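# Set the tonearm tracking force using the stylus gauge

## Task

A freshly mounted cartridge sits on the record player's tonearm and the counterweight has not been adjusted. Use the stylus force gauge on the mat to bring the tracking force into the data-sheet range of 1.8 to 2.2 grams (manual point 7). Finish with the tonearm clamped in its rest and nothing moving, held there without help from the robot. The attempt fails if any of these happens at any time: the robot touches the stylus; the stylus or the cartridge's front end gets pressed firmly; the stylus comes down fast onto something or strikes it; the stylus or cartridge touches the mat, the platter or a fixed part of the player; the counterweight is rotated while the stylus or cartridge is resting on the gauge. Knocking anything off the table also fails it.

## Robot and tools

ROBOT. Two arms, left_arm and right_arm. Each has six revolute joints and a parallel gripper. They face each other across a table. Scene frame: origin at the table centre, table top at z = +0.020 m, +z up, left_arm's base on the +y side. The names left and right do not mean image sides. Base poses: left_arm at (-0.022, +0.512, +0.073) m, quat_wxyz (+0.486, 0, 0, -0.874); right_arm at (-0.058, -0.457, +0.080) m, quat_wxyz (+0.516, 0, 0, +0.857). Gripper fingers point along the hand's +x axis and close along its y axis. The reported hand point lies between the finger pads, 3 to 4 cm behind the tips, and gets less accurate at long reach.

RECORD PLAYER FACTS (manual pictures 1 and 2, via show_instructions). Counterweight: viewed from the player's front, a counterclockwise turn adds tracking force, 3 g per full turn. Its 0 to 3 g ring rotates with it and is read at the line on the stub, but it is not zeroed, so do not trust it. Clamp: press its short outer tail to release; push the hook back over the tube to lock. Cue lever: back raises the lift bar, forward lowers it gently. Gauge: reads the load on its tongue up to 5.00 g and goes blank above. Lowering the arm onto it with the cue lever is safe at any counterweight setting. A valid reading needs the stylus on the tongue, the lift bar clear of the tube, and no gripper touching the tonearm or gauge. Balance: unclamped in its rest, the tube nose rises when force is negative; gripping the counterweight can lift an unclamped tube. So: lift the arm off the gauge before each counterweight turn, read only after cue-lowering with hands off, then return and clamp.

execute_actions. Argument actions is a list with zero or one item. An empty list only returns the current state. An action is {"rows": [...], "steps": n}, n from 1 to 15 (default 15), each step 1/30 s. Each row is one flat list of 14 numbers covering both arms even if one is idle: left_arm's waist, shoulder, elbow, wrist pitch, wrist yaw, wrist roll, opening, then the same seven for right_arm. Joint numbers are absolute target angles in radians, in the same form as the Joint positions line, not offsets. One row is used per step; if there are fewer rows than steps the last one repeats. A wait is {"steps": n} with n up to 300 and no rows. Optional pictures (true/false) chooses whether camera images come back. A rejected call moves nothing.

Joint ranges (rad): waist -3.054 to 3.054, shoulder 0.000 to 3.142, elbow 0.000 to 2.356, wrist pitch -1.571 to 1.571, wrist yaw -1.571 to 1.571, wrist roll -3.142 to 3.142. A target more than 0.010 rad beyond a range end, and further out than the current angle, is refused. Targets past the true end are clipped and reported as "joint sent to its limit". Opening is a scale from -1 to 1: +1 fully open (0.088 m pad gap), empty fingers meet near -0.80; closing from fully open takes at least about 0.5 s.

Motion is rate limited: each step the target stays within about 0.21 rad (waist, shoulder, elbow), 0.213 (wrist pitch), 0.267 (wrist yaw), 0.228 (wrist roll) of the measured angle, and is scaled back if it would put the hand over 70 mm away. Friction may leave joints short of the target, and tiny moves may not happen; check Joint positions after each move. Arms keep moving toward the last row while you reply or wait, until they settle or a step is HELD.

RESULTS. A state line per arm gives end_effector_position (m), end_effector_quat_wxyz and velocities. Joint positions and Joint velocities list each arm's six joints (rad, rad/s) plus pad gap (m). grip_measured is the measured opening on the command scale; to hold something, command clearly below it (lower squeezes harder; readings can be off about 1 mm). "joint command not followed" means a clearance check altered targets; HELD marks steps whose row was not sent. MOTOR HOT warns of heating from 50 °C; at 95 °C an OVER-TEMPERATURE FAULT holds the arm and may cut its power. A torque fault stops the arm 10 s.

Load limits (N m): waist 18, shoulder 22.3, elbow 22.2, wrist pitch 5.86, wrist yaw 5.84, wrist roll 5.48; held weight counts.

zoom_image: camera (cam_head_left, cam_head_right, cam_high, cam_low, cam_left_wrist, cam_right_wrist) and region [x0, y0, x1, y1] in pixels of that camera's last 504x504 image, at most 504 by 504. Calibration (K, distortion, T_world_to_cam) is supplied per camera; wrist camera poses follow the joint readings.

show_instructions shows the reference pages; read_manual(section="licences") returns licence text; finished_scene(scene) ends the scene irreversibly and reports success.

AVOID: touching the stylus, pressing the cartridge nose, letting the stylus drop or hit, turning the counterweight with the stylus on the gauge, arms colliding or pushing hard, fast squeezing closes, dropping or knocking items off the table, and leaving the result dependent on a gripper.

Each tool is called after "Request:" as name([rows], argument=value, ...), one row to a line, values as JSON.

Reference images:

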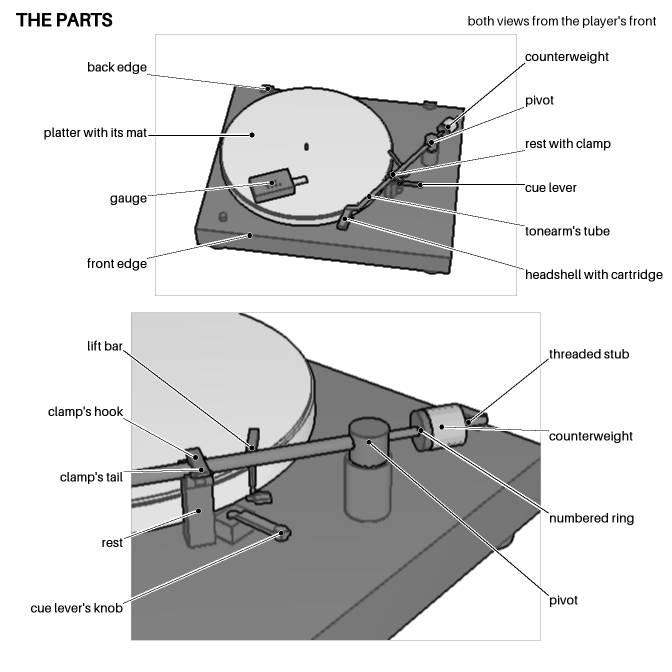

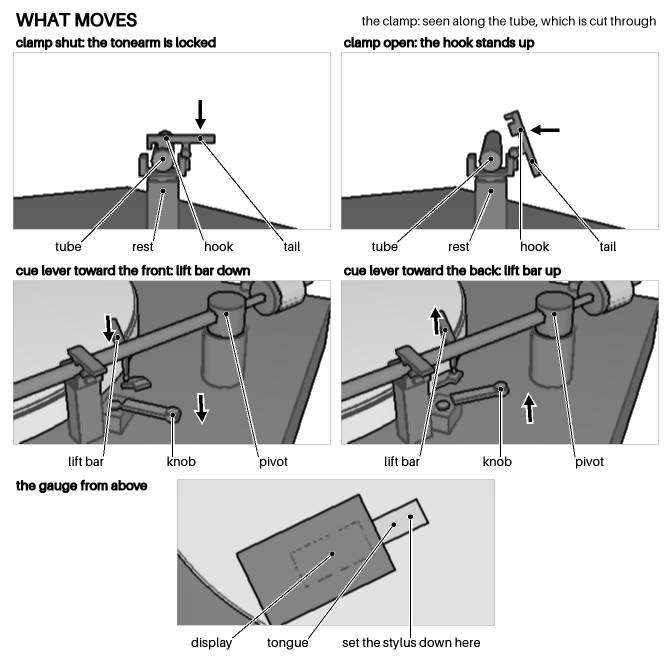

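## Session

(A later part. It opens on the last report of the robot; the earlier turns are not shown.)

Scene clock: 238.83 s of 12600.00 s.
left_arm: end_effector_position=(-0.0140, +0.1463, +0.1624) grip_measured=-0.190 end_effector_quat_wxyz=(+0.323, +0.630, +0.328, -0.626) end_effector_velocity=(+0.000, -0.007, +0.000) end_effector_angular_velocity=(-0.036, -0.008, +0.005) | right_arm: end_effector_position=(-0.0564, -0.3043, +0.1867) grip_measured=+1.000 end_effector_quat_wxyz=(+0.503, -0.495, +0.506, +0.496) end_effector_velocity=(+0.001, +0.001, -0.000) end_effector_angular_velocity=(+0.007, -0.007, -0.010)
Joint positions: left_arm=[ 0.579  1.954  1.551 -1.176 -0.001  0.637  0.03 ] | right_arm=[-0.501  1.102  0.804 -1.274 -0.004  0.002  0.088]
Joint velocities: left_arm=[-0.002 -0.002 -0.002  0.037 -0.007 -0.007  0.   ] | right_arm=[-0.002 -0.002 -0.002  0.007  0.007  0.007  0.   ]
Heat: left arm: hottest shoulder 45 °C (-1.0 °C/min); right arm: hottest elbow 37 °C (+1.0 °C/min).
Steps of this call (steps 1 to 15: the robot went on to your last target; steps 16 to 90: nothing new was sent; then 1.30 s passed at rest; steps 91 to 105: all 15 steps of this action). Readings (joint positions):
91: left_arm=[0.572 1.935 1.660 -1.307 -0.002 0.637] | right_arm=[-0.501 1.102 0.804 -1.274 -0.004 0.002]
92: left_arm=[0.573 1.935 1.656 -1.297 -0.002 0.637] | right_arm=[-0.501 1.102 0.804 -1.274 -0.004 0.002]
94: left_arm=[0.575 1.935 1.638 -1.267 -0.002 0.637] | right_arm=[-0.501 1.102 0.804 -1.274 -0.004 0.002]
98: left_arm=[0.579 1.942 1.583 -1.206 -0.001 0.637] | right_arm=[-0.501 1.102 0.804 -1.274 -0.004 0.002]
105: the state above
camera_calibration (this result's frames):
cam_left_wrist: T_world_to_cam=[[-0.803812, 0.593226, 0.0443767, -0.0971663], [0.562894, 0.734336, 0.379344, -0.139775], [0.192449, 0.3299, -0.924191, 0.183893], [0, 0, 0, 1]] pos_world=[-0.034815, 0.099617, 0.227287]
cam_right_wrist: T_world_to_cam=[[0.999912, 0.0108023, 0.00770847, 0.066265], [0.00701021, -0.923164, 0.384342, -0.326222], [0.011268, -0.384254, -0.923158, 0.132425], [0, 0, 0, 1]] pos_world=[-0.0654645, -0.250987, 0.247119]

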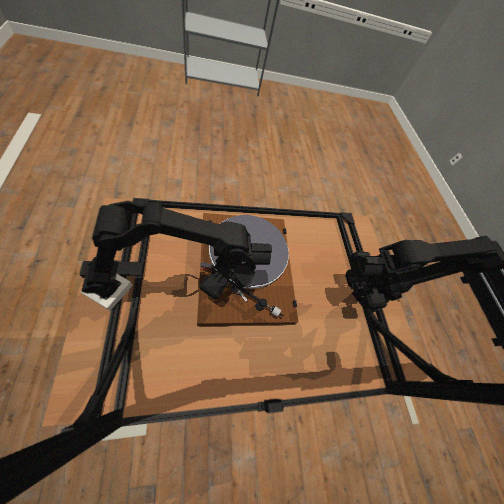

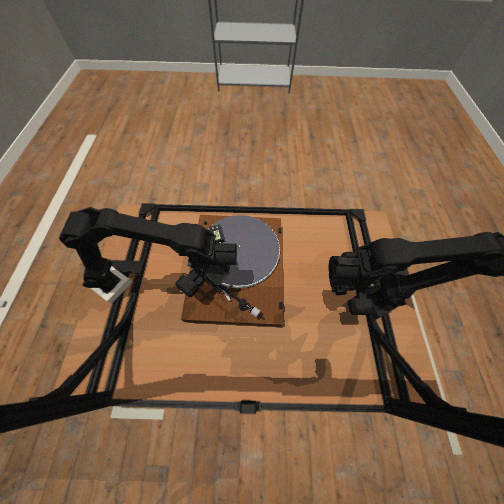

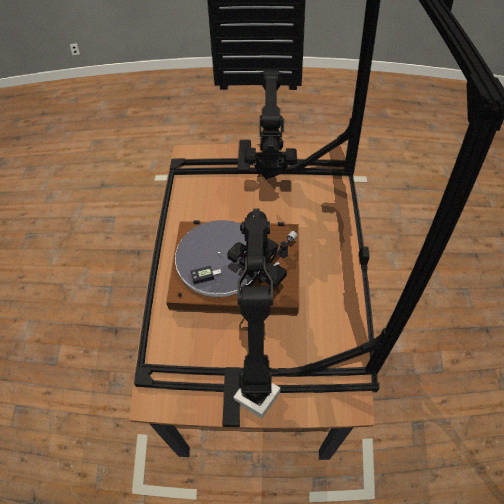

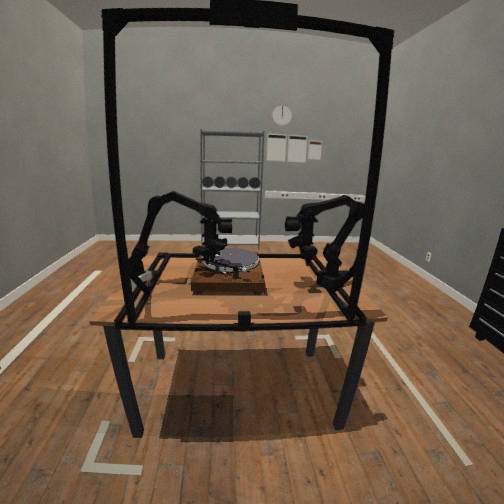

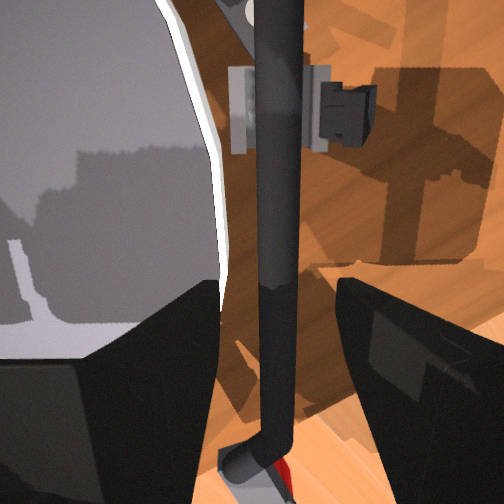

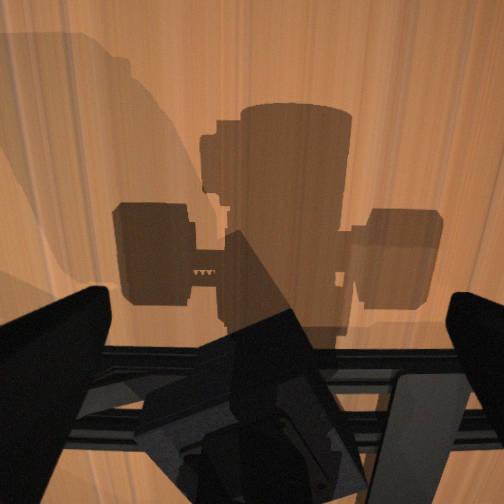

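Centered. Close gently.

Request:
execute_actions([
  {"rows": [[0.582,1.958,1.542,-1.172,0,0.639,-0.3,-0.5,1.1,0.8,-1.275,0,0,1],[0.582,1.958,1.542,-1.172,0,0.639,-0.38,-0.5,1.1,0.8,-1.275,0,0,1],[0.582,1.958,1.542,-1.172,0,0.639,-0.45,-0.5,1.1,0.8,-1.275,0,0,1],[0.582,1.958,1.542,-1.172,0,0.639,-0.5,-0.5,1.1,0.8,-1.275,0,0,1],[0.582,1.958,1.542,-1.172,0,0.639,-0.54,-0.5,1.1,0.8,-1.275,0,0,1],[0.582,1.958,1.542,-1.172,0,0.639,-0.57,-0.5,1.1,0.8,-1.275,0,0,1],[0.582,1.958,1.542,-1.172,0,0.639,-0.6,-0.5,1.1,0.8,-1.275,0,0,1],[0.582,1.958,1.542,-1.172,0,0.639,-0.62,-0.5,1.1,0.8,-1.275,0,0,1],[0.582,1.958,1.542,-1.172,0,0.639,-0.64,-0.5,1.1,0.8,-1.275,0,0,1],[0.582,1.958,1.542,-1.172,0,0.639,-0.66,-0.5,1.1,0.8,-1.275,0,0,1]], "steps": 15},
], pictures=false)

Scene clock: 244.17 s of 12600.00 s.
left_arm: end_effector_position=(-0.0138, +0.1460, +0.1620) grip_measured=-0.621 end_effector_quat_wxyz=(+0.324, +0.629, +0.328, -0.626) end_effector_velocity=(+0.000, +0.001, -0.000) end_effector_angular_velocity=(+0.007, -0.007, +0.005) | right_arm: end_effector_position=(-0.0564, -0.3044, +0.1866) grip_measured=+1.000 end_effector_quat_wxyz=(+0.503, -0.495, +0.506, +0.496) end_effector_velocity=(-0.002, -0.002, -0.001) end_effector_angular_velocity=(-0.012, +0.008, +0.010)
Joint positions: left_arm=[ 0.58   1.955  1.55  -1.173 -0.001  0.637  0.009] | right_arm=[-0.501  1.102  0.804 -1.274 -0.004  0.002  0.088]
Joint velocities: left_arm=[-0.002  0.002  0.002 -0.007 -0.007 -0.007 -0.001] | right_arm=[ 0.002  0.002 -0.002 -0.007 -0.007 -0.007  0.   ]
Heat: left arm: hottest shoulder 45 °C (-2.0 °C/min); right arm: hottest elbow 37 °C (+1.0 °C/min).
Steps of this call (steps 1 to 15: the robot went on to your last target; steps 16 to 90: nothing new was sent; then 1.83 s passed at rest; steps 91 to 105: all 15 steps of this action). Readings (joint positions):
91: left_arm=[0.579 1.955 1.550 -1.174 -0.001 0.637] | right_arm=[-0.501 1.102 0.804 -1.274 -0.004 0.002]
92: left_arm=[0.579 1.955 1.550 -1.174 -0.001 0.637] | right_arm=[-0.501 1.102 0.804 -1.274 -0.004 0.002]
94: left_arm=[0.579 1.955 1.550 -1.174 -0.001 0.637] | right_arm=[-0.501 1.102 0.804 -1.274 -0.004 0.002]
98: left_arm=[0.579 1.955 1.550 -1.174 -0.001 0.637] | right_arm=[-0.501 1.102 0.804 -1.274 -0.004 0.002]
105: the state above

Request:
execute_actions([
  {"rows": [[0.58,1.95,1.565,-1.18,0,0.639,-0.66,-0.5,1.1,0.8,-1.275,0,0,1],[0.58,1.95,1.571,-1.186,0,0.639,-0.66,-0.5,1.1,0.8,-1.275,0,0,1],[0.58,1.95,1.577,-1.192,0,0.639,-0.66,-0.5,1.1,0.8,-1.275,0,0,1],[0.58,1.948,1.583,-1.198,0,0.639,-0.66,-0.5,1.1,0.8,-1.275,0,0,1],[0.58,1.948,1.589,-1.205,0,0.639,-0.66,-0.5,1.1,0.8,-1.275,0,0,1],[0.58,1.946,1.595,-1.212,0,0.639,-0.66,-0.5,1.1,0.8,-1.275,0,0,1],[0.58,1.946,1.601,-1.219,0,0.639,-0.66,-0.5,1.1,0.8,-1.275,0,0,1],[0.58,1.945,1.607,-1.226,0,0.639,-0.66,-0.5,1.1,0.8,-1.275,0,0,1],[0.58,1.945,1.613,-1.233,0,0.639,-0.66,-0.5,1.1,0.8,-1.275,0,0,1]], "steps": 15},
])

Request:
zoom_image(camera="cam_low", region=[185, 240, 265, 290])

Scene clock: 251.40 s of 12600.00 s.
left_arm: end_effector_position=(-0.0137, +0.1454, +0.1737) grip_measured=-0.622 end_effector_quat_wxyz=(+0.322, +0.630, +0.329, -0.625) end_effector_velocity=(+0.002, -0.001, +0.006) end_effector_angular_velocity=(-0.012, -0.022, +0.005) | right_arm: end_effector_position=(-0.0565, -0.3045, +0.1865) grip_measured=+1.000 end_effector_quat_wxyz=(+0.503, -0.495, +0.506, +0.496) end_effector_velocity=(-0.003, -0.002, -0.001) end_effector_angular_velocity=(-0.012, +0.022, +0.019)
Joint positions: left_arm=[ 0.58   1.955  1.598 -1.226 -0.001  0.637  0.009] | right_arm=[-0.501  1.102  0.804 -1.274 -0.004  0.002  0.088]
Joint velocities: left_arm=[-0.002 -0.007  0.012 -0.007 -0.022 -0.007 -0.   ] | right_arm=[-0.002  0.002 -0.002 -0.007 -0.022 -0.022  0.   ]
Heat: left arm: hottest shoulder 46 °C (-1.0 °C/min); right arm: hottest elbow 37 °C (+1.0 °C/min).
Steps of this call (steps 1 to 15: the robot went on to your last target; steps 16 to 90: nothing new was sent; then 3.73 s passed at rest; steps 91 to 105: all 15 steps of this action). Readings (joint positions):
91: left_arm=[0.580 1.955 1.550 -1.172 -0.001 0.637] | right_arm=[-0.501 1.102 0.804 -1.274 -0.004 0.002]
92: left_arm=[0.580 1.955 1.551 -1.173 -0.001 0.637] | right_arm=[-0.501 1.102 0.804 -1.274 -0.004 0.002]
94: left_arm=[0.580 1.955 1.558 -1.180 -0.001 0.637] | right_arm=[-0.501 1.102 0.804 -1.274 -0.004 0.002]
98: left_arm=[0.580 1.955 1.579 -1.205 -0.001 0.637] | right_arm=[-0.501 1.102 0.804 -1.274 -0.004 0.002]
105: the state above
camera_calibration (this result's frames):
cam_left_wrist: T_world_to_cam=[[-0.80426, 0.592439, 0.0467076, -0.0971596], [0.562367, 0.733313, 0.382093, -0.143861], [0.192116, 0.333569, -0.922943, 0.193809], [0, 0, 0, 1]] pos_world=[-0.0344725, 0.0984077, 0.238381]
cam_right_wrist: T_world_to_cam=[[0.999908, 0.0111896, 0.00768865, 0.0664506], [0.00736671, -0.922868, 0.385046, -0.326332], [0.0114041, -0.384954, -0.922865, 0.13192], [0, 0, 0, 1]] pos_world=[-0.0655449, -0.251121, 0.246887]

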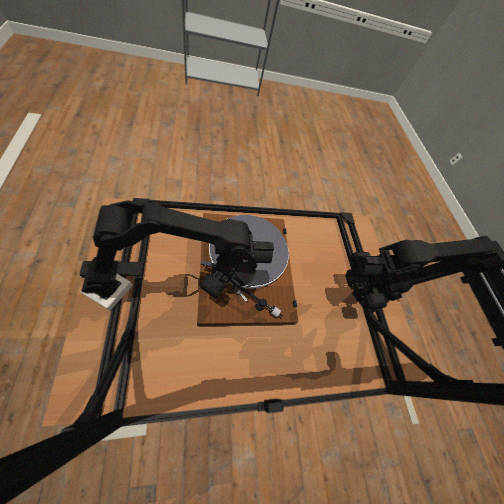

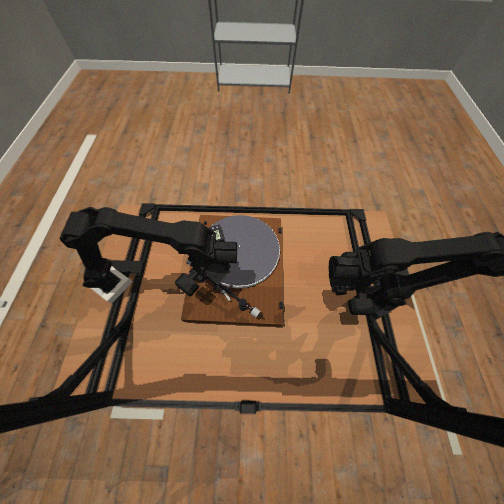

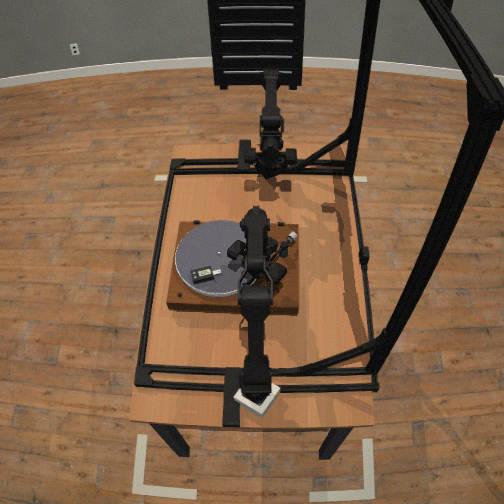

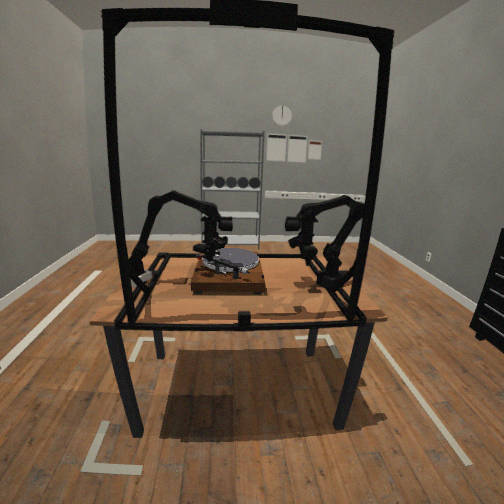

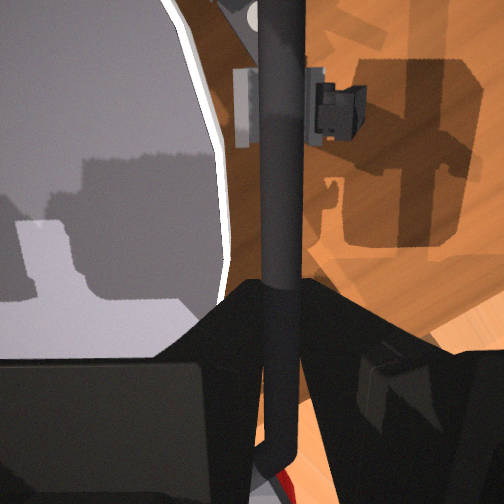

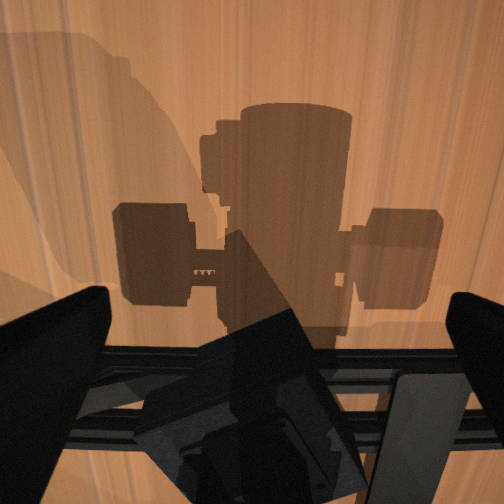

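Region (185, 240, 265, 290) of cam_low's 504x504 image, scaled by 6.300, with more detail than that image has; it fills the top 315 rows of this view, and the rest is white.

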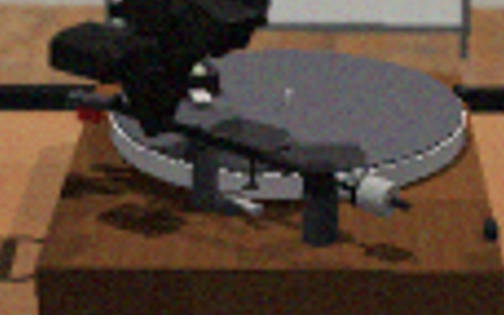

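Request:
execute_actions([
  {"rows": [[0.58,1.945,1.63,-1.25,0,0.639,-0.66,0.27,1.7,0.9,0.6,0.8,0,0.2]], "steps": 15},
], pictures=false)

Request:
execute_actions([
  {"steps": 25},
], pictures=false)

Request:
execute_actions([
  {"rows": [[0.58,1.945,1.63,-1.25,0,0.639,-0.66,0.27,2.0,0.72,1.56,1.383,0,0.2]], "steps": 15},
], pictures=false)

Request:
execute_actions([
  {"steps": 15},
], pictures=false)

Request:
execute_actions([
  {"rows": [[0.58,1.945,1.63,-1.25,0,0.639,-0.66,0.27,2.305,0.743,1.562,1.383,0,0.2]], "steps": 15},
], pictures=false)

Request:
execute_actions([
  {"steps": 10},
])

Scene clock: 261.73 s of 12600.00 s.
left_arm: end_effector_position=(-0.0137, +0.1449, +0.1785) grip_measured=-0.622 end_effector_quat_wxyz=(+0.322, +0.630, +0.329, -0.625) end_effector_velocity=(-0.000, -0.001, -0.001) end_effector_angular_velocity=(-0.003, +0.007, +0.010) | right_arm: end_effector_position=(-0.2101, -0.1367, +0.1532) grip_measured=+0.203 end_effector_quat_wxyz=(+0.604, -0.541, +0.014, +0.585) end_effector_velocity=(-0.268, +0.179, +0.152) end_effector_angular_velocity=(+1.472, +1.087, +0.217)
Joint positions: left_arm=[ 0.58   1.955  1.616 -1.245 -0.001  0.637  0.009] | right_arm=[ 0.259  1.691  0.894 -0.348  0.776  0.001  0.049]
Joint velocities: left_arm=[ 0.002  0.002 -0.002  0.007  0.007 -0.007 -0.   ] | right_arm=[ 0.291  0.002 -0.002  1.839  0.212 -0.022 -0.002]
Heat: left arm: hottest shoulder 47 °C (+0.0 °C/min); right arm: hottest elbow 37 °C (+1.0 °C/min).
Steps of this call (steps 1 to 15: the robot went on to your last target; steps 16 to 90: nothing new was sent; then 6.83 s passed at rest; steps 91 to 105: all 15 steps of this action). Readings (joint positions):
91: left_arm=[0.580 1.955 1.604 -1.233 -0.001 0.637] | right_arm=[-0.464 1.137 0.816 -1.248 0.069 0.001]
92: left_arm=[0.580 1.955 1.608 -1.236 -0.001 0.637] | right_arm=[-0.403 1.189 0.836 -1.170 0.157 0.001]
94: left_arm=[0.580 1.955 1.611 -1.240 -0.001 0.637] | right_arm=[-0.282 1.318 0.877 -1.029 0.312 0.001]
98: left_arm=[0.580 1.955 1.615 -1.243 -0.001 0.637] | right_arm=[-0.045 1.555 0.894 -0.781 0.620 0.001]
105: the state above

Scene clock: 262.57 s of 12600.00 s.
left_arm: end_effector_position=(-0.0137, +0.1450, +0.1789) grip_measured=-0.622 end_effector_quat_wxyz=(+0.322, +0.630, +0.329, -0.625) end_effector_velocity=(+0.002, +0.002, +0.002) end_effector_angular_velocity=(+0.003, -0.008, +0.024) | right_arm: end_effector_position=(-0.2784, -0.0652, +0.2778) grip_measured=+0.200 end_effector_quat_wxyz=(+0.718, -0.101, +0.001, +0.689) end_effector_velocity=(-0.002, -0.001, +0.001) end_effector_angular_velocity=(+0.003, -0.016, +0.013)
Joint positions: left_arm=[ 0.58   1.955  1.618 -1.247 -0.001  0.637  0.009] | right_arm=[ 0.268  1.694  0.897  0.595  0.795 -0.     0.049]
Joint velocities: left_arm=[ 0.002 -0.007 -0.002 -0.007 -0.007 -0.022  0.   ] | right_arm=[ 0.002 -0.002 -0.002  0.007 -0.007 -0.022 -0.   ]
Heat: left arm: hottest shoulder 48 °C (+1.0 °C/min); right arm: hottest elbow 37 °C (+1.0 °C/min).
Steps of this call (steps 1 to 25: the robot went on to your last target). Readings (joint positions):
1: left_arm=[0.580 1.955 1.616 -1.245 -0.001 0.637] | right_arm=[0.265 1.691 0.894 -0.285 0.782 0.001]
2: left_arm=[0.580 1.955 1.617 -1.245 -0.001 0.637] | right_arm=[0.267 1.691 0.894 -0.224 0.786 0.001]
4: left_arm=[0.580 1.955 1.617 -1.245 -0.001 0.637] | right_arm=[0.267 1.692 0.894 -0.102 0.791 0.001]
8: left_arm=[0.580 1.955 1.617 -1.245 -0.001 0.637] | right_arm=[0.267 1.693 0.894 0.148 0.793 0.001]
25: the state above

Scene clock: 263.07 s of 12600.00 s.
left_arm: end_effector_position=(-0.0137, +0.1450, +0.1790) grip_measured=-0.622 end_effector_quat_wxyz=(+0.322, +0.630, +0.329, -0.625) end_effector_velocity=(+0.000, +0.005, +0.000) end_effector_angular_velocity=(+0.022, -0.007, +0.019) | right_arm: end_effector_position=(-0.1933, -0.0979, +0.2205) grip_measured=+0.200 end_effector_quat_wxyz=(+0.885, +0.071, +0.020, +0.459) end_effector_velocity=(+0.029, -0.027, +0.151) end_effector_angular_velocity=(+1.118, +1.071, -0.121)
Joint positions: left_arm=[ 0.58   1.955  1.618 -1.247 -0.001  0.637  0.009] | right_arm=[0.269 2.    0.717 1.429 1.369 0.    0.049]
Joint velocities: left_arm=[-0.002 -0.002 -0.002 -0.022 -0.007 -0.022  0.   ] | right_arm=[ 0.002 -0.007  0.002  1.56   0.125 -0.022 -0.   ]
Heat: left arm: hottest shoulder 48 °C (+1.0 °C/min); right arm: hottest elbow 37 °C (+1.0 °C/min).
Steps of this call (steps 1 to 15: all 15 steps of this action). Readings (joint positions):
1: left_arm=[0.580 1.955 1.618 -1.247 -0.001 0.637] | right_arm=[0.270 1.715 0.882 0.644 0.834 0.001]
2: left_arm=[0.580 1.955 1.618 -1.247 -0.001 0.637] | right_arm=[0.271 1.738 0.866 0.692 0.890 0.000]
4: left_arm=[0.580 1.955 1.618 -1.247 -0.001 0.637] | right_arm=[0.271 1.811 0.824 0.777 0.999 0.001]
8: left_arm=[0.580 1.955 1.618 -1.247 -0.001 0.637] | right_arm=[0.270 1.976 0.734 0.999 1.265 0.001]
15: the state above

Scene clock: 263.57 s of 12600.00 s.
left_arm: end_effector_position=(-0.0137, +0.1449, +0.1791) grip_measured=-0.622 end_effector_quat_wxyz=(+0.322, +0.630, +0.329, -0.625) end_effector_velocity=(-0.002, -0.002, +0.001) end_effector_angular_velocity=(-0.012, -0.008, -0.000) | right_arm: end_effector_position=(-0.1906, -0.1006, +0.2324) grip_measured=+0.200 end_effector_quat_wxyz=(+0.881, +0.131, +0.038, +0.452) end_effector_velocity=(+0.001, +0.000, +0.000) end_effector_angular_velocity=(-0.007, -0.006, -0.010)
Joint positions: left_arm=[ 0.58   1.955  1.619 -1.247 -0.001  0.637  0.009] | right_arm=[ 0.269  2.     0.717  1.557  1.378 -0.001  0.049]
Joint velocities: left_arm=[-0.007 -0.002  0.002  0.007 -0.007 -0.007 -0.   ] | right_arm=[-0.002 -0.002  0.002 -0.007  0.007 -0.007 -0.   ]
Heat: left arm: hottest shoulder 48 °C (+1.0 °C/min); right arm: hottest elbow 37 °C (+1.0 °C/min).
Steps of this call (steps 1 to 15: the robot went on to your last target). Readings (joint positions):
1: left_arm=[0.580 1.955 1.618 -1.247 -0.001 0.637] | right_arm=[0.269 2.000 0.717 1.469 1.372 0.000]
2: left_arm=[0.580 1.955 1.618 -1.247 -0.001 0.637] | right_arm=[0.269 2.000 0.717 1.498 1.373 -0.000]
4: left_arm=[0.580 1.955 1.618 -1.247 -0.001 0.637] | right_arm=[0.269 2.000 0.717 1.527 1.376 -0.001]
8: left_arm=[0.580 1.955 1.618 -1.247 -0.001 0.637] | right_arm=[0.269 2.000 0.717 1.551 1.377 -0.001]
15: the state above

Scene clock: 264.07 s of 12600.00 s.
left_arm: end_effector_position=(-0.0137, +0.1449, +0.1791) grip_measured=-0.622 end_effector_quat_wxyz=(+0.322, +0.630, +0.329, -0.625) end_effector_velocity=(+0.000, -0.001, +0.000) end_effector_angular_velocity=(-0.007, -0.008, +0.005) | right_arm: end_effector_position=(-0.1934, -0.0976, +0.1360) grip_measured=+0.200 end_effector_quat_wxyz=(+0.890, -0.001, -0.000, +0.455) end_effector_velocity=(+0.000, +0.000, -0.002) end_effector_angular_velocity=(-0.005, -0.002, +0.005)
Joint positions: left_arm=[ 0.58   1.955  1.619 -1.247 -0.001  0.637  0.009] | right_arm=[ 0.269  2.301  0.738  1.562  1.381 -0.001  0.049]
Joint velocities: left_arm=[-0.002 -0.002 -0.002  0.007 -0.007 -0.007 -0.   ] | right_arm=[-0.002  0.002 -0.002 -0.007 -0.007  0.007  0.   ]
Heat: left arm: hottest shoulder 48 °C (+1.0 °C/min); right arm: hottest elbow 37 °C (+1.0 °C/min).
Steps of this call (steps 1 to 15: all 15 steps of this action). Readings (joint positions):
1: left_arm=[0.580 1.955 1.619 -1.247 -0.001 0.637] | right_arm=[0.269 2.030 0.722 1.572 1.381 -0.001]
2: left_arm=[0.580 1.955 1.619 -1.247 -0.001 0.637] | right_arm=[0.269 2.070 0.736 1.575 1.382 -0.001]
4: left_arm=[0.580 1.955 1.619 -1.247 -0.001 0.637] | right_arm=[0.269 2.180 0.747 1.561 1.381 -0.001]
8: left_arm=[0.580 1.955 1.619 -1.247 -0.001 0.637] | right_arm=[0.269 2.298 0.736 1.554 1.381 -0.001]
15: the state above

Scene clock: 264.40 s of 12600.00 s.
left_arm: end_effector_position=(-0.0137, +0.1450, +0.1791) grip_measured=-0.622 end_effector_quat_wxyz=(+0.322, +0.630, +0.329, -0.625) end_effector_velocity=(+0.002, -0.001, +0.000) end_effector_angular_velocity=(-0.007, -0.022, +0.019) | right_arm: end_effector_position=(-0.1934, -0.0975, +0.1360) grip_measured=+0.200 end_effector_quat_wxyz=(+0.890, -0.001, -0.000, +0.455) end_effector_velocity=(-0.001, +0.002, -0.000) end_effector_angular_velocity=(-0.010, -0.011, +0.020)
Joint positions: left_arm=[ 0.58   1.955  1.619 -1.247 -0.001  0.637  0.009] | right_arm=[ 0.269  2.301  0.738  1.562  1.381 -0.001  0.049]
Joint velocities: left_arm=[-0.002 -0.002 -0.002  0.007 -0.022 -0.022 -0.   ] | right_arm=[-0.002 -0.002 -0.002 -0.007 -0.022 -0.007 -0.   ]
Heat: left arm: hottest shoulder 48 °C (+1.0 °C/min); right arm: hottest elbow 37 °C (+1.0 °C/min).
Steps of this call (steps 1 to 10: the robot went on to your last target). Readings (joint positions):
1: left_arm=[0.580 1.955 1.619 -1.247 -0.001 0.637] | right_arm=[0.269 2.301 0.738 1.562 1.381 -0.001]
2: left_arm=[0.580 1.955 1.619 -1.247 -0.001 0.637] | right_arm=[0.269 2.301 0.738 1.562 1.381 -0.001]
4: left_arm=[0.580 1.955 1.619 -1.247 -0.001 0.637] | right_arm=[0.269 2.301 0.738 1.562 1.381 -0.001]
8: left_arm=[0.580 1.955 1.619 -1.247 -0.001 0.637] | right_arm=[0.269 2.301 0.738 1.562 1.381 -0.001]
10: the state above
camera_calibration (this result's frames):
cam_left_wrist: T_world_to_cam=[[-0.80426, 0.592421, 0.0469406, -0.097208], [0.562371, 0.733167, 0.382368, -0.145665], [0.192108, 0.333921, -0.922817, 0.198847], [0, 0, 0, 1]] pos_world=[-0.0344627, 0.0979858, 0.24376]
cam_right_wrist: T_world_to_cam=[[0.803248, -0.5949, 0.0297888, 0.101316], [-0.205878, -0.324215, -0.923309, 0.0802194], [0.558934, 0.735513, -0.382901, 0.308277], [0, 0, 0, 1]] pos_world=[-0.237173, -0.14046, 0.189089]

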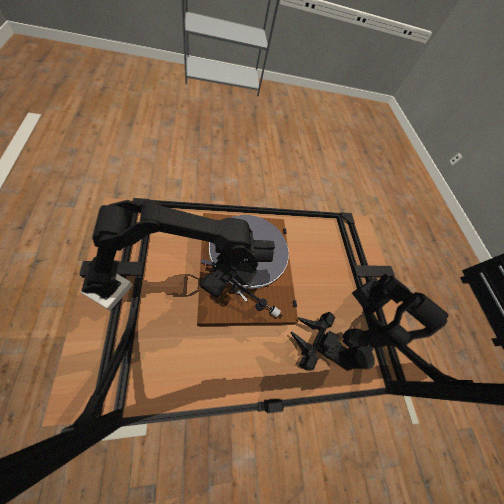

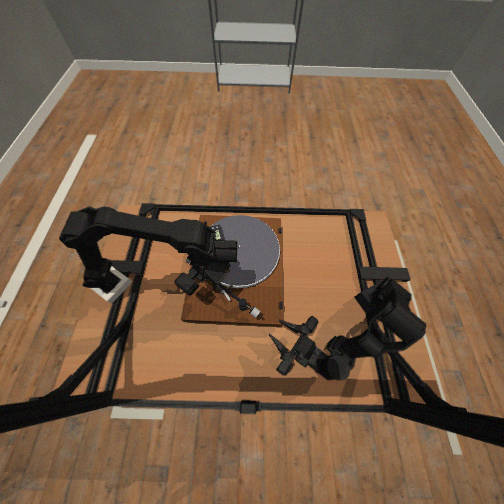

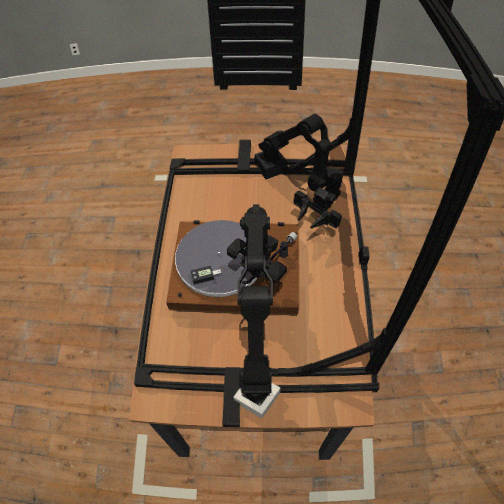

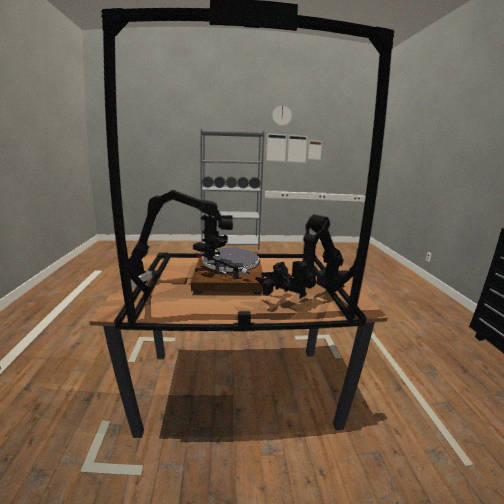

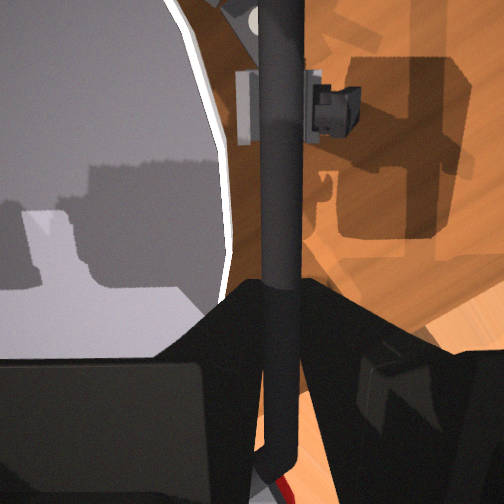

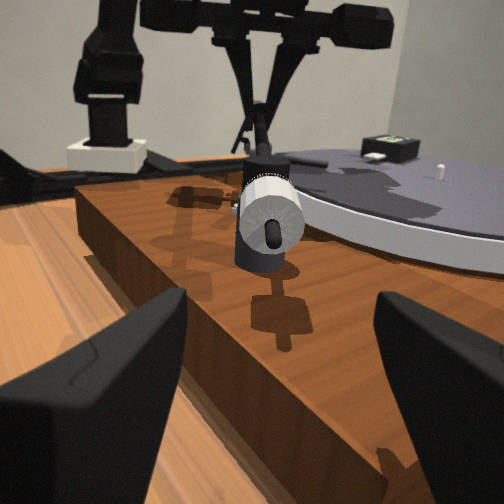

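Request:
execute_actions([
  {"rows": [[0.585,1.967,1.636,-1.249,0,0.66,-0.66,0.27,2.305,0.743,1.562,1.383,0,0.2],[0.59,1.973,1.645,-1.25,0,0.683,-0.66,0.27,2.305,0.743,1.562,1.383,0,0.2],[0.595,1.979,1.654,-1.252,0,0.705,-0.66,0.27,2.305,0.743,1.562,1.383,0,0.2],[0.6,1.985,1.663,-1.253,0,0.727,-0.66,0.27,2.305,0.743,1.562,1.383,0,0.2],[0.605,1.991,1.672,-1.255,0,0.75,-0.66,0.27,2.305,0.743,1.562,1.383,0,0.2],[0.61,1.997,1.681,-1.256,0,0.772,-0.66,0.27,2.305,0.743,1.562,1.383,0,0.2],[0.615,2.003,1.69,-1.258,0,0.794,-0.66,0.27,2.305,0.743,1.562,1.383,0,0.2],[0.62,2.009,1.699,-1.259,0,0.816,-0.66,0.27,2.305,0.743,1.562,1.383,0,0.2],[0.625,2.016,1.708,-1.261,0,0.838,-0.66,0.27,2.305,0.743,1.562,1.383,0,0.2],[0.63,2.023,1.718,-1.262,0,0.861,-0.66,0.27,2.305,0.743,1.562,1.383,0,0.2]], "steps": 15},
])

Scene clock: 280.33 s of 12600.00 s.
left_arm: end_effector_position=(+0.0056, +0.1291, +0.1792) grip_measured=-0.622 end_effector_quat_wxyz=(+0.273, +0.653, +0.274, -0.651) end_effector_velocity=(+0.008, -0.007, -0.001) end_effector_angular_velocity=(-0.002, -0.007, -0.064) | right_arm: end_effector_position=(-0.1934, -0.0975, +0.1359) grip_measured=+0.200 end_effector_quat_wxyz=(+0.890, -0.001, -0.000, +0.455) end_effector_velocity=(+0.000, -0.001, +0.001) end_effector_angular_velocity=(-0.006, -0.008, -0.005)
Joint positions: left_arm=[ 0.628  2.012  1.701 -1.261 -0.003  0.848  0.009] | right_arm=[ 0.269  2.301  0.738  1.562  1.381 -0.001  0.049]
Joint velocities: left_arm=[ 0.017  0.027  0.037 -0.007 -0.007  0.081 -0.   ] | right_arm=[ 0.002 -0.007 -0.002 -0.007  0.007 -0.007 -0.   ]
Heat: left arm: hottest shoulder 50 °C (+5.1 °C/min); right arm: hottest elbow 36 °C (+0.0 °C/min). Fold the left arm in close to its base before you think long.
MOTOR HOT: a motor of the left arm reached 50 °C. Now the hottest motor of the left arm, joint 2 (shoulder), reports 50 °C. The temperature limit of the motors' drives, at which the controller stops that arm, is 95 °C. To cool a motor, set the load down, stop pushing, or move to a pose that needs little force.
Steps of this call (steps 1 to 15: the robot went on to your last target; steps 16 to 90: nothing new was sent; then 12.43 s passed at rest; steps 91 to 105: all 15 steps of this action). Readings (joint positions):
91: left_arm=[0.580 1.954 1.620 -1.248 -0.002 0.638] | right_arm=[0.269 2.301 0.738 1.562 1.381 -0.001]
92: left_arm=[0.582 1.956 1.622 -1.248 -0.002 0.646] | right_arm=[0.269 2.301 0.738 1.562 1.381 -0.001]
94: left_arm=[0.590 1.964 1.634 -1.250 -0.003 0.679] | right_arm=[0.269 2.301 0.738 1.562 1.381 -0.001]
98: left_arm=[0.609 1.986 1.665 -1.256 -0.003 0.761] | right_arm=[0.269 2.301 0.738 1.562 1.381 -0.001]
105: the state above
camera_calibration (this result's frames):
cam_left_wrist: T_world_to_cam=[[-0.69779, 0.715187, 0.0399435, -0.0874556], [0.673737, 0.636368, 0.375653, -0.131886], [0.243243, 0.289038, -0.925899, 0.206593], [0, 0, 0, 1]] pos_world=[-0.0224215, 0.0867619, 0.244321]
cam_right_wrist: T_world_to_cam=[[0.80324, -0.594891, 0.030164, 0.10125], [-0.205636, -0.324471, -0.923273, 0.0801167], [0.559034, 0.735407, -0.38296, 0.308247], [0, 0, 0, 1]] pos_world=[-0.237174, -0.140459, 0.188962]

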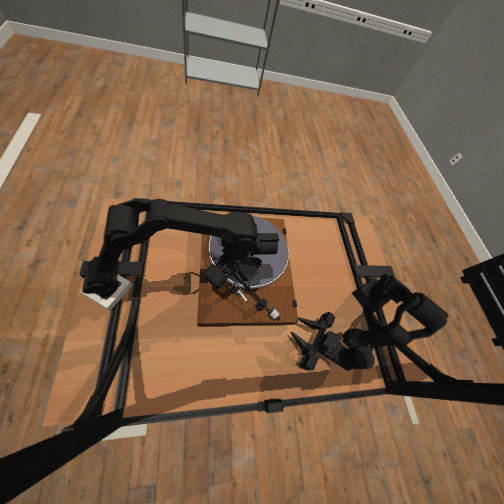

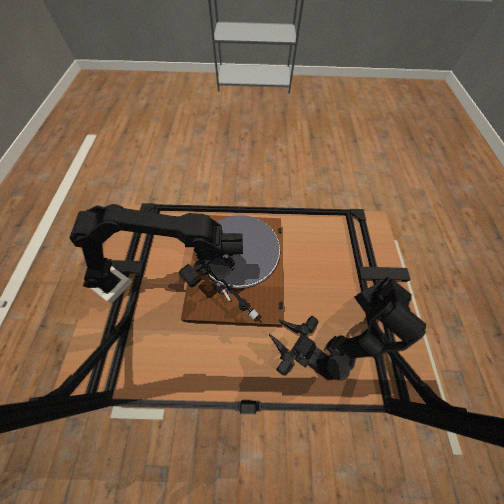

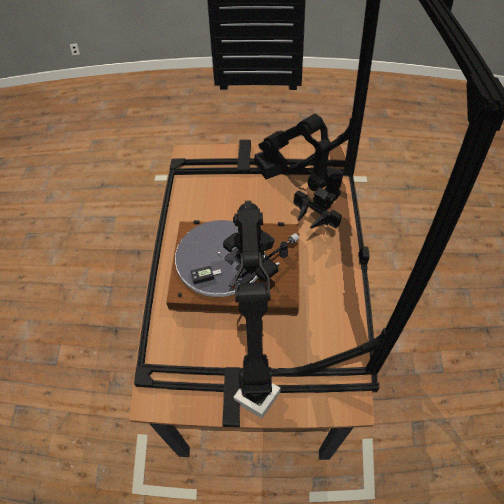

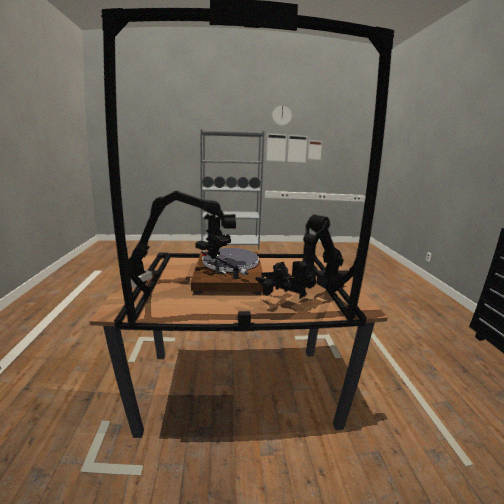

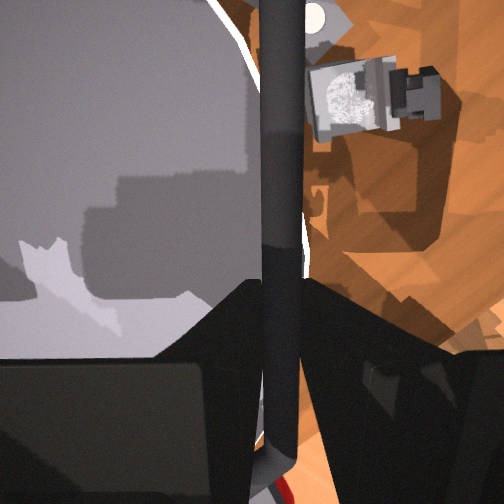

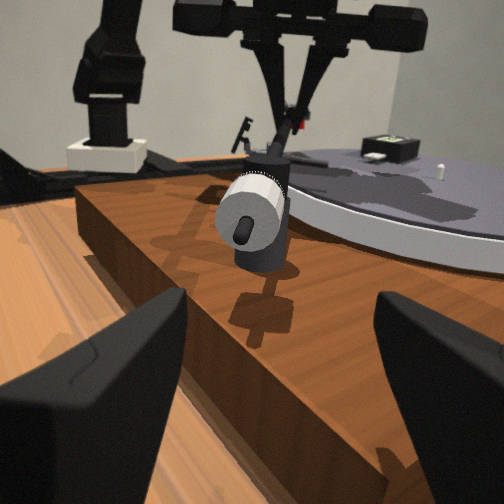

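Works. Continue to P2.

Request:
execute_actions([
  {"rows": [[0.634,2.032,1.732,-1.267,0,0.882,-0.66,0.27,2.305,0.743,1.562,1.383,0,0.2],[0.637,2.041,1.746,-1.271,0,0.903,-0.66,0.27,2.305,0.743,1.562,1.383,0,0.2],[0.641,2.05,1.76,-1.276,0,0.924,-0.66,0.27,2.305,0.743,1.562,1.383,0,0.2],[0.644,2.06,1.774,-1.28,0,0.945,-0.66,0.27,2.305,0.743,1.562,1.383,0,0.2],[0.648,2.069,1.788,-1.285,0,0.966,-0.66,0.27,2.305,0.743,1.562,1.383,0,0.2],[0.652,2.078,1.802,-1.289,0,0.987,-0.66,0.27,2.305,0.743,1.562,1.383,0,0.2],[0.655,2.087,1.816,-1.294,0,1.008,-0.66,0.27,2.305,0.743,1.562,1.383,0,0.2],[0.659,2.097,1.83,-1.298,0,1.03,-0.66,0.27,2.305,0.743,1.562,1.383,0,0.2],[0.662,2.106,1.844,-1.303,0,1.051,-0.66,0.27,2.305,0.743,1.562,1.383,0,0.2],[0.666,2.115,1.858,-1.308,0,1.072,-0.66,0.27,2.305,0.743,1.562,1.383,0,0.2]], "steps": 15},
], pictures=false)

Request:
execute_actions([
  {"rows": [[0.668,2.126,1.876,-1.315,0,1.092,-0.66,0.27,2.305,0.743,1.562,1.383,0,0.2],[0.67,2.137,1.894,-1.321,0,1.112,-0.66,0.27,2.305,0.743,1.562,1.383,0,0.2],[0.673,2.148,1.912,-1.328,0,1.131,-0.66,0.27,2.305,0.743,1.562,1.383,0,0.2],[0.675,2.16,1.93,-1.334,0,1.151,-0.66,0.27,2.305,0.743,1.562,1.383,0,0.2],[0.677,2.171,1.948,-1.341,0,1.171,-0.66,0.27,2.305,0.743,1.562,1.383,0,0.2],[0.679,2.182,1.966,-1.348,0,1.19,-0.66,0.27,2.305,0.743,1.562,1.383,0,0.2],[0.682,2.193,1.984,-1.354,0,1.21,-0.66,0.27,2.305,0.743,1.562,1.383,0,0.2],[0.684,2.205,2.002,-1.361,0,1.23,-0.66,0.27,2.305,0.743,1.562,1.383,0,0.2],[0.686,2.216,2.02,-1.367,0,1.25,-0.66,0.27,2.305,0.743,1.562,1.383,0,0.2],[0.688,2.227,2.038,-1.374,0,1.269,-0.66,0.27,2.305,0.743,1.562,1.383,0,0.2]], "steps": 15},
], pictures=false)

Request:
execute_actions([
  {"steps": 12},
])

Scene clock: 290.60 s of 12600.00 s.
left_arm: end_effector_position=(+0.0232, +0.1085, +0.1803) grip_measured=-0.623 end_effector_quat_wxyz=(+0.216, +0.675, +0.215, -0.671) end_effector_velocity=(+0.009, -0.006, -0.001) end_effector_angular_velocity=(+0.012, -0.036, -0.073) | right_arm: end_effector_position=(-0.1934, -0.0975, +0.1359) grip_measured=+0.200 end_effector_quat_wxyz=(+0.890, -0.001, -0.000, +0.455) end_effector_velocity=(-0.001, +0.001, +0.000) end_effector_angular_velocity=(-0.006, -0.008, +0.005)
Joint positions: left_arm=[ 0.667  2.102  1.839 -1.307 -0.006  1.061  0.008] | right_arm=[ 0.269  2.301  0.738  1.562  1.381 -0.001  0.049]
Joint velocities: left_arm=[ 0.007  0.037  0.051 -0.022 -0.037  0.081 -0.   ] | right_arm=[-0.002 -0.002  0.002 -0.007 -0.007 -0.007 -0.   ]
Heat: left arm: hottest shoulder 49 °C (+5.0 °C/min); right arm: hottest shoulder 36 °C (+0.0 °C/min). Fold the left arm in close to its base before you think long.
MOTOR HOT: still on. Now the hottest motor of the left arm, joint 2 (shoulder), reports 49 °C; a drive's own limit is 95 °C.
Steps of this call (steps 1 to 15: the robot went on to your last target; steps 16 to 90: nothing new was sent; then 6.77 s passed at rest; steps 91 to 105: all 15 steps of this action). Readings (joint positions):
91: left_arm=[0.631 2.016 1.707 -1.263 -0.003 0.859] | right_arm=[0.269 2.301 0.738 1.562 1.381 -0.001]
92: left_arm=[0.632 2.020 1.714 -1.266 -0.004 0.868] | right_arm=[0.269 2.301 0.738 1.562 1.381 -0.001]
94: left_arm=[0.638 2.033 1.734 -1.273 -0.006 0.901] | right_arm=[0.269 2.301 0.738 1.562 1.381 -0.001]
98: left_arm=[0.653 2.065 1.784 -1.290 -0.006 0.978] | right_arm=[0.269 2.301 0.738 1.562 1.381 -0.001]
105: the state above

Scene clock: 291.10 s of 12600.00 s.
left_arm: end_effector_position=(+0.0365, +0.0854, +0.1813) grip_measured=-0.623 end_effector_quat_wxyz=(+0.158, +0.692, +0.155, -0.687) end_effector_velocity=(+0.003, -0.007, +0.002) end_effector_angular_velocity=(+0.004, -0.007, -0.049) | right_arm: end_effector_position=(-0.1935, -0.0974, +0.1360) grip_measured=+0.200 end_effector_quat_wxyz=(+0.890, -0.001, -0.000, +0.455) end_effector_velocity=(+0.001, -0.000, +0.001) end_effector_angular_velocity=(-0.001, +0.001, +0.005)
Joint positions: left_arm=[ 0.691  2.213  2.018 -1.373 -0.007  1.259  0.008] | right_arm=[ 0.269  2.301  0.739  1.562  1.381 -0.001  0.049]
Joint velocities: left_arm=[ 0.002  0.042  0.076 -0.037 -0.007  0.051 -0.   ] | right_arm=[-0.002 -0.007 -0.007 -0.007 -0.007  0.007 -0.   ]
Heat: left arm: hottest shoulder 49 °C (+5.1 °C/min); right arm: hottest shoulder 36 °C (+0.0 °C/min). Fold the left arm in close to its base before you think long.
MOTOR HOT: still on. Now the hottest motor of the left arm, joint 2 (shoulder), reports 49 °C; a drive's own limit is 95 °C.
Steps of this call (steps 1 to 15: all 15 steps of this action). Readings (joint positions):
1: left_arm=[0.667 2.105 1.845 -1.310 -0.006 1.066] | right_arm=[0.269 2.301 0.738 1.562 1.381 -0.001]
2: left_arm=[0.669 2.111 1.854 -1.314 -0.007 1.077] | right_arm=[0.269 2.301 0.738 1.562 1.381 -0.001]
4: left_arm=[0.673 2.127 1.880 -1.324 -0.008 1.108] | right_arm=[0.269 2.301 0.738 1.562 1.381 -0.001]
8: left_arm=[0.682 2.168 1.946 -1.348 -0.008 1.183] | right_arm=[0.269 2.301 0.738 1.562 1.381 -0.001]
15: the state above

Scene clock: 291.50 s of 12600.00 s.
left_arm: end_effector_position=(+0.0369, +0.0845, +0.1813) grip_measured=-0.622 end_effector_quat_wxyz=(+0.156, +0.693, +0.153, -0.688) end_effector_velocity=(-0.000, +0.001, +0.002) end_effector_angular_velocity=(+0.003, -0.007, +0.020) | right_arm: end_effector_position=(-0.1935, -0.0974, +0.1360) grip_measured=+0.200 end_effector_quat_wxyz=(+0.890, -0.001, -0.000, +0.455) end_effector_velocity=(-0.001, -0.000, -0.000) end_effector_angular_velocity=(-0.010, -0.011, +0.010)
Joint positions: left_arm=[ 0.692  2.217  2.024 -1.375 -0.007  1.266  0.009] | right_arm=[ 0.269  2.301  0.739  1.562  1.381 -0.001  0.049]
Joint velocities: left_arm=[-0.002 -0.002  0.002 -0.007 -0.007 -0.022 -0.   ] | right_arm=[ 0.002 -0.002 -0.002 -0.007 -0.007 -0.007 -0.   ]
Heat: left arm: hottest shoulder 49 °C (+5.0 °C/min); right arm: hottest shoulder 36 °C (+0.0 °C/min). Fold the left arm in close to its base before you think long.
MOTOR HOT: still on. Now the hottest motor of the left arm, joint 2 (shoulder), reports 49 °C; a drive's own limit is 95 °C.
Steps of this call (steps 1 to 12: the robot went on to your last target). Readings (joint positions):
1: left_arm=[0.691 2.214 2.020 -1.374 -0.007 1.261] | right_arm=[0.269 2.301 0.739 1.562 1.381 -0.001]
2: left_arm=[0.691 2.215 2.021 -1.374 -0.007 1.263] | right_arm=[0.269 2.301 0.739 1.562 1.381 -0.001]
4: left_arm=[0.692 2.216 2.023 -1.374 -0.007 1.264] | right_arm=[0.269 2.301 0.739 1.562 1.381 -0.001]
8: left_arm=[0.692 2.216 2.024 -1.375 -0.007 1.265] | right_arm=[0.269 2.301 0.739 1.562 1.381 -0.001]
12: the state above
camera_calibration (this result's frames):
cam_left_wrist: T_world_to_cam=[[-0.406419, 0.913016, 0.0349992, -0.0604238], [0.851009, 0.364318, 0.378226, -0.109416], [0.332576, 0.183503, -0.925051, 0.219301], [0, 0, 0, 1]] pos_world=[-0.00437761, 0.0547878, 0.246363]
cam_right_wrist: T_world_to_cam=[[0.803248, -0.5949, 0.0297888, 0.101392], [-0.205878, -0.324215, -0.923309, 0.0801645], [0.558934, 0.735513, -0.382901, 0.308239], [0, 0, 0, 1]] pos_world=[-0.237224, -0.140406, 0.189022]

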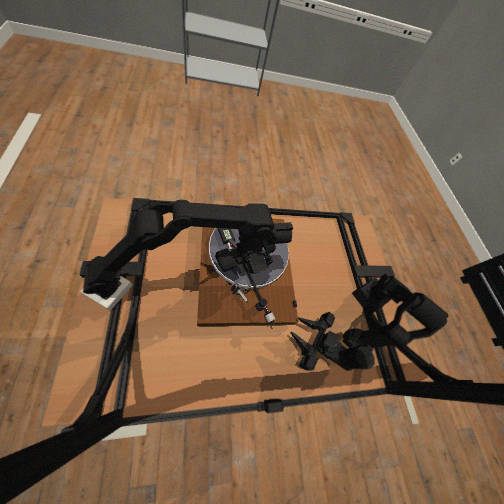

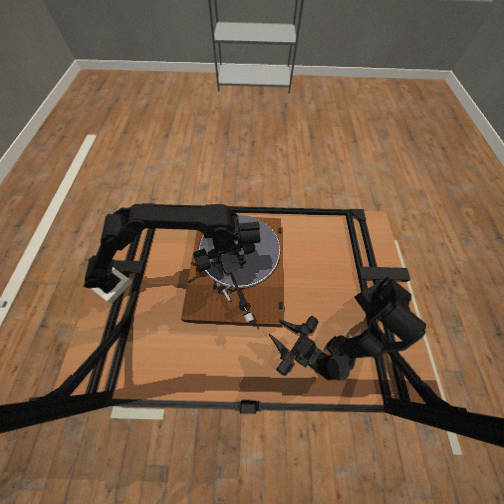

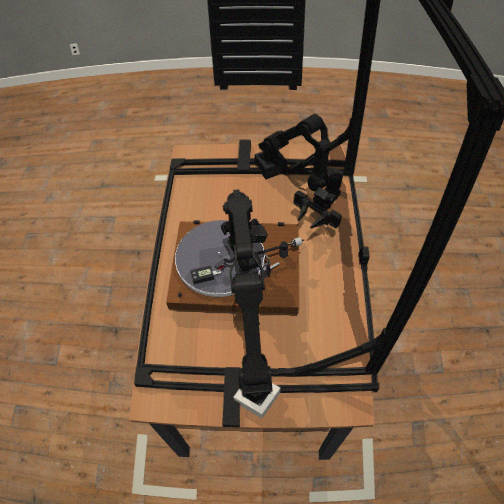

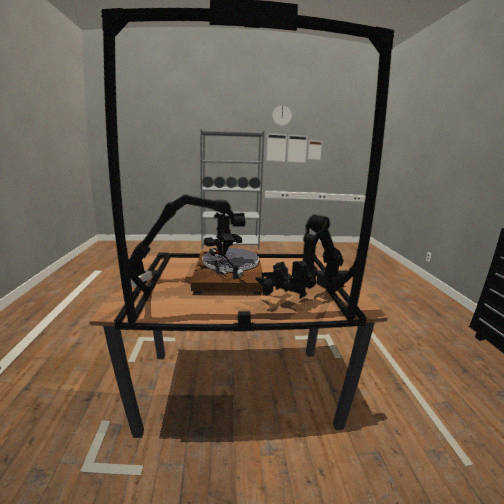

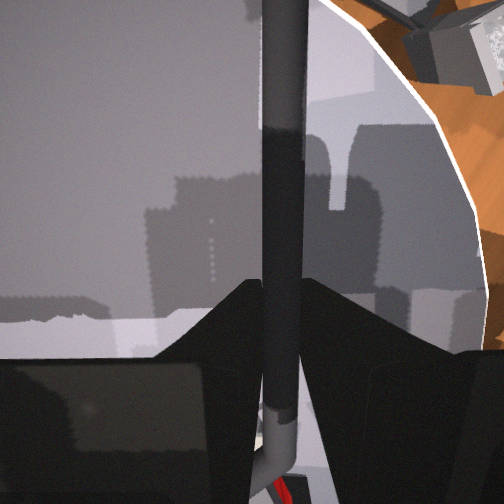

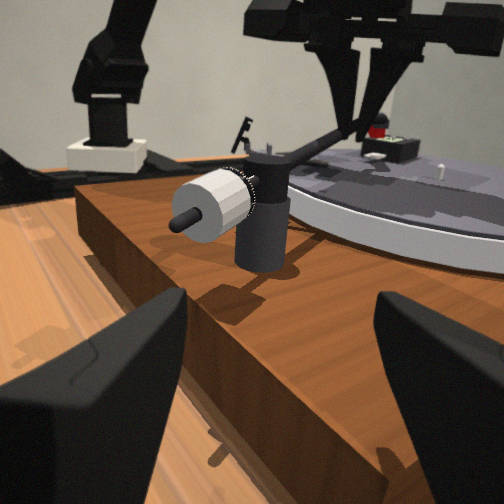

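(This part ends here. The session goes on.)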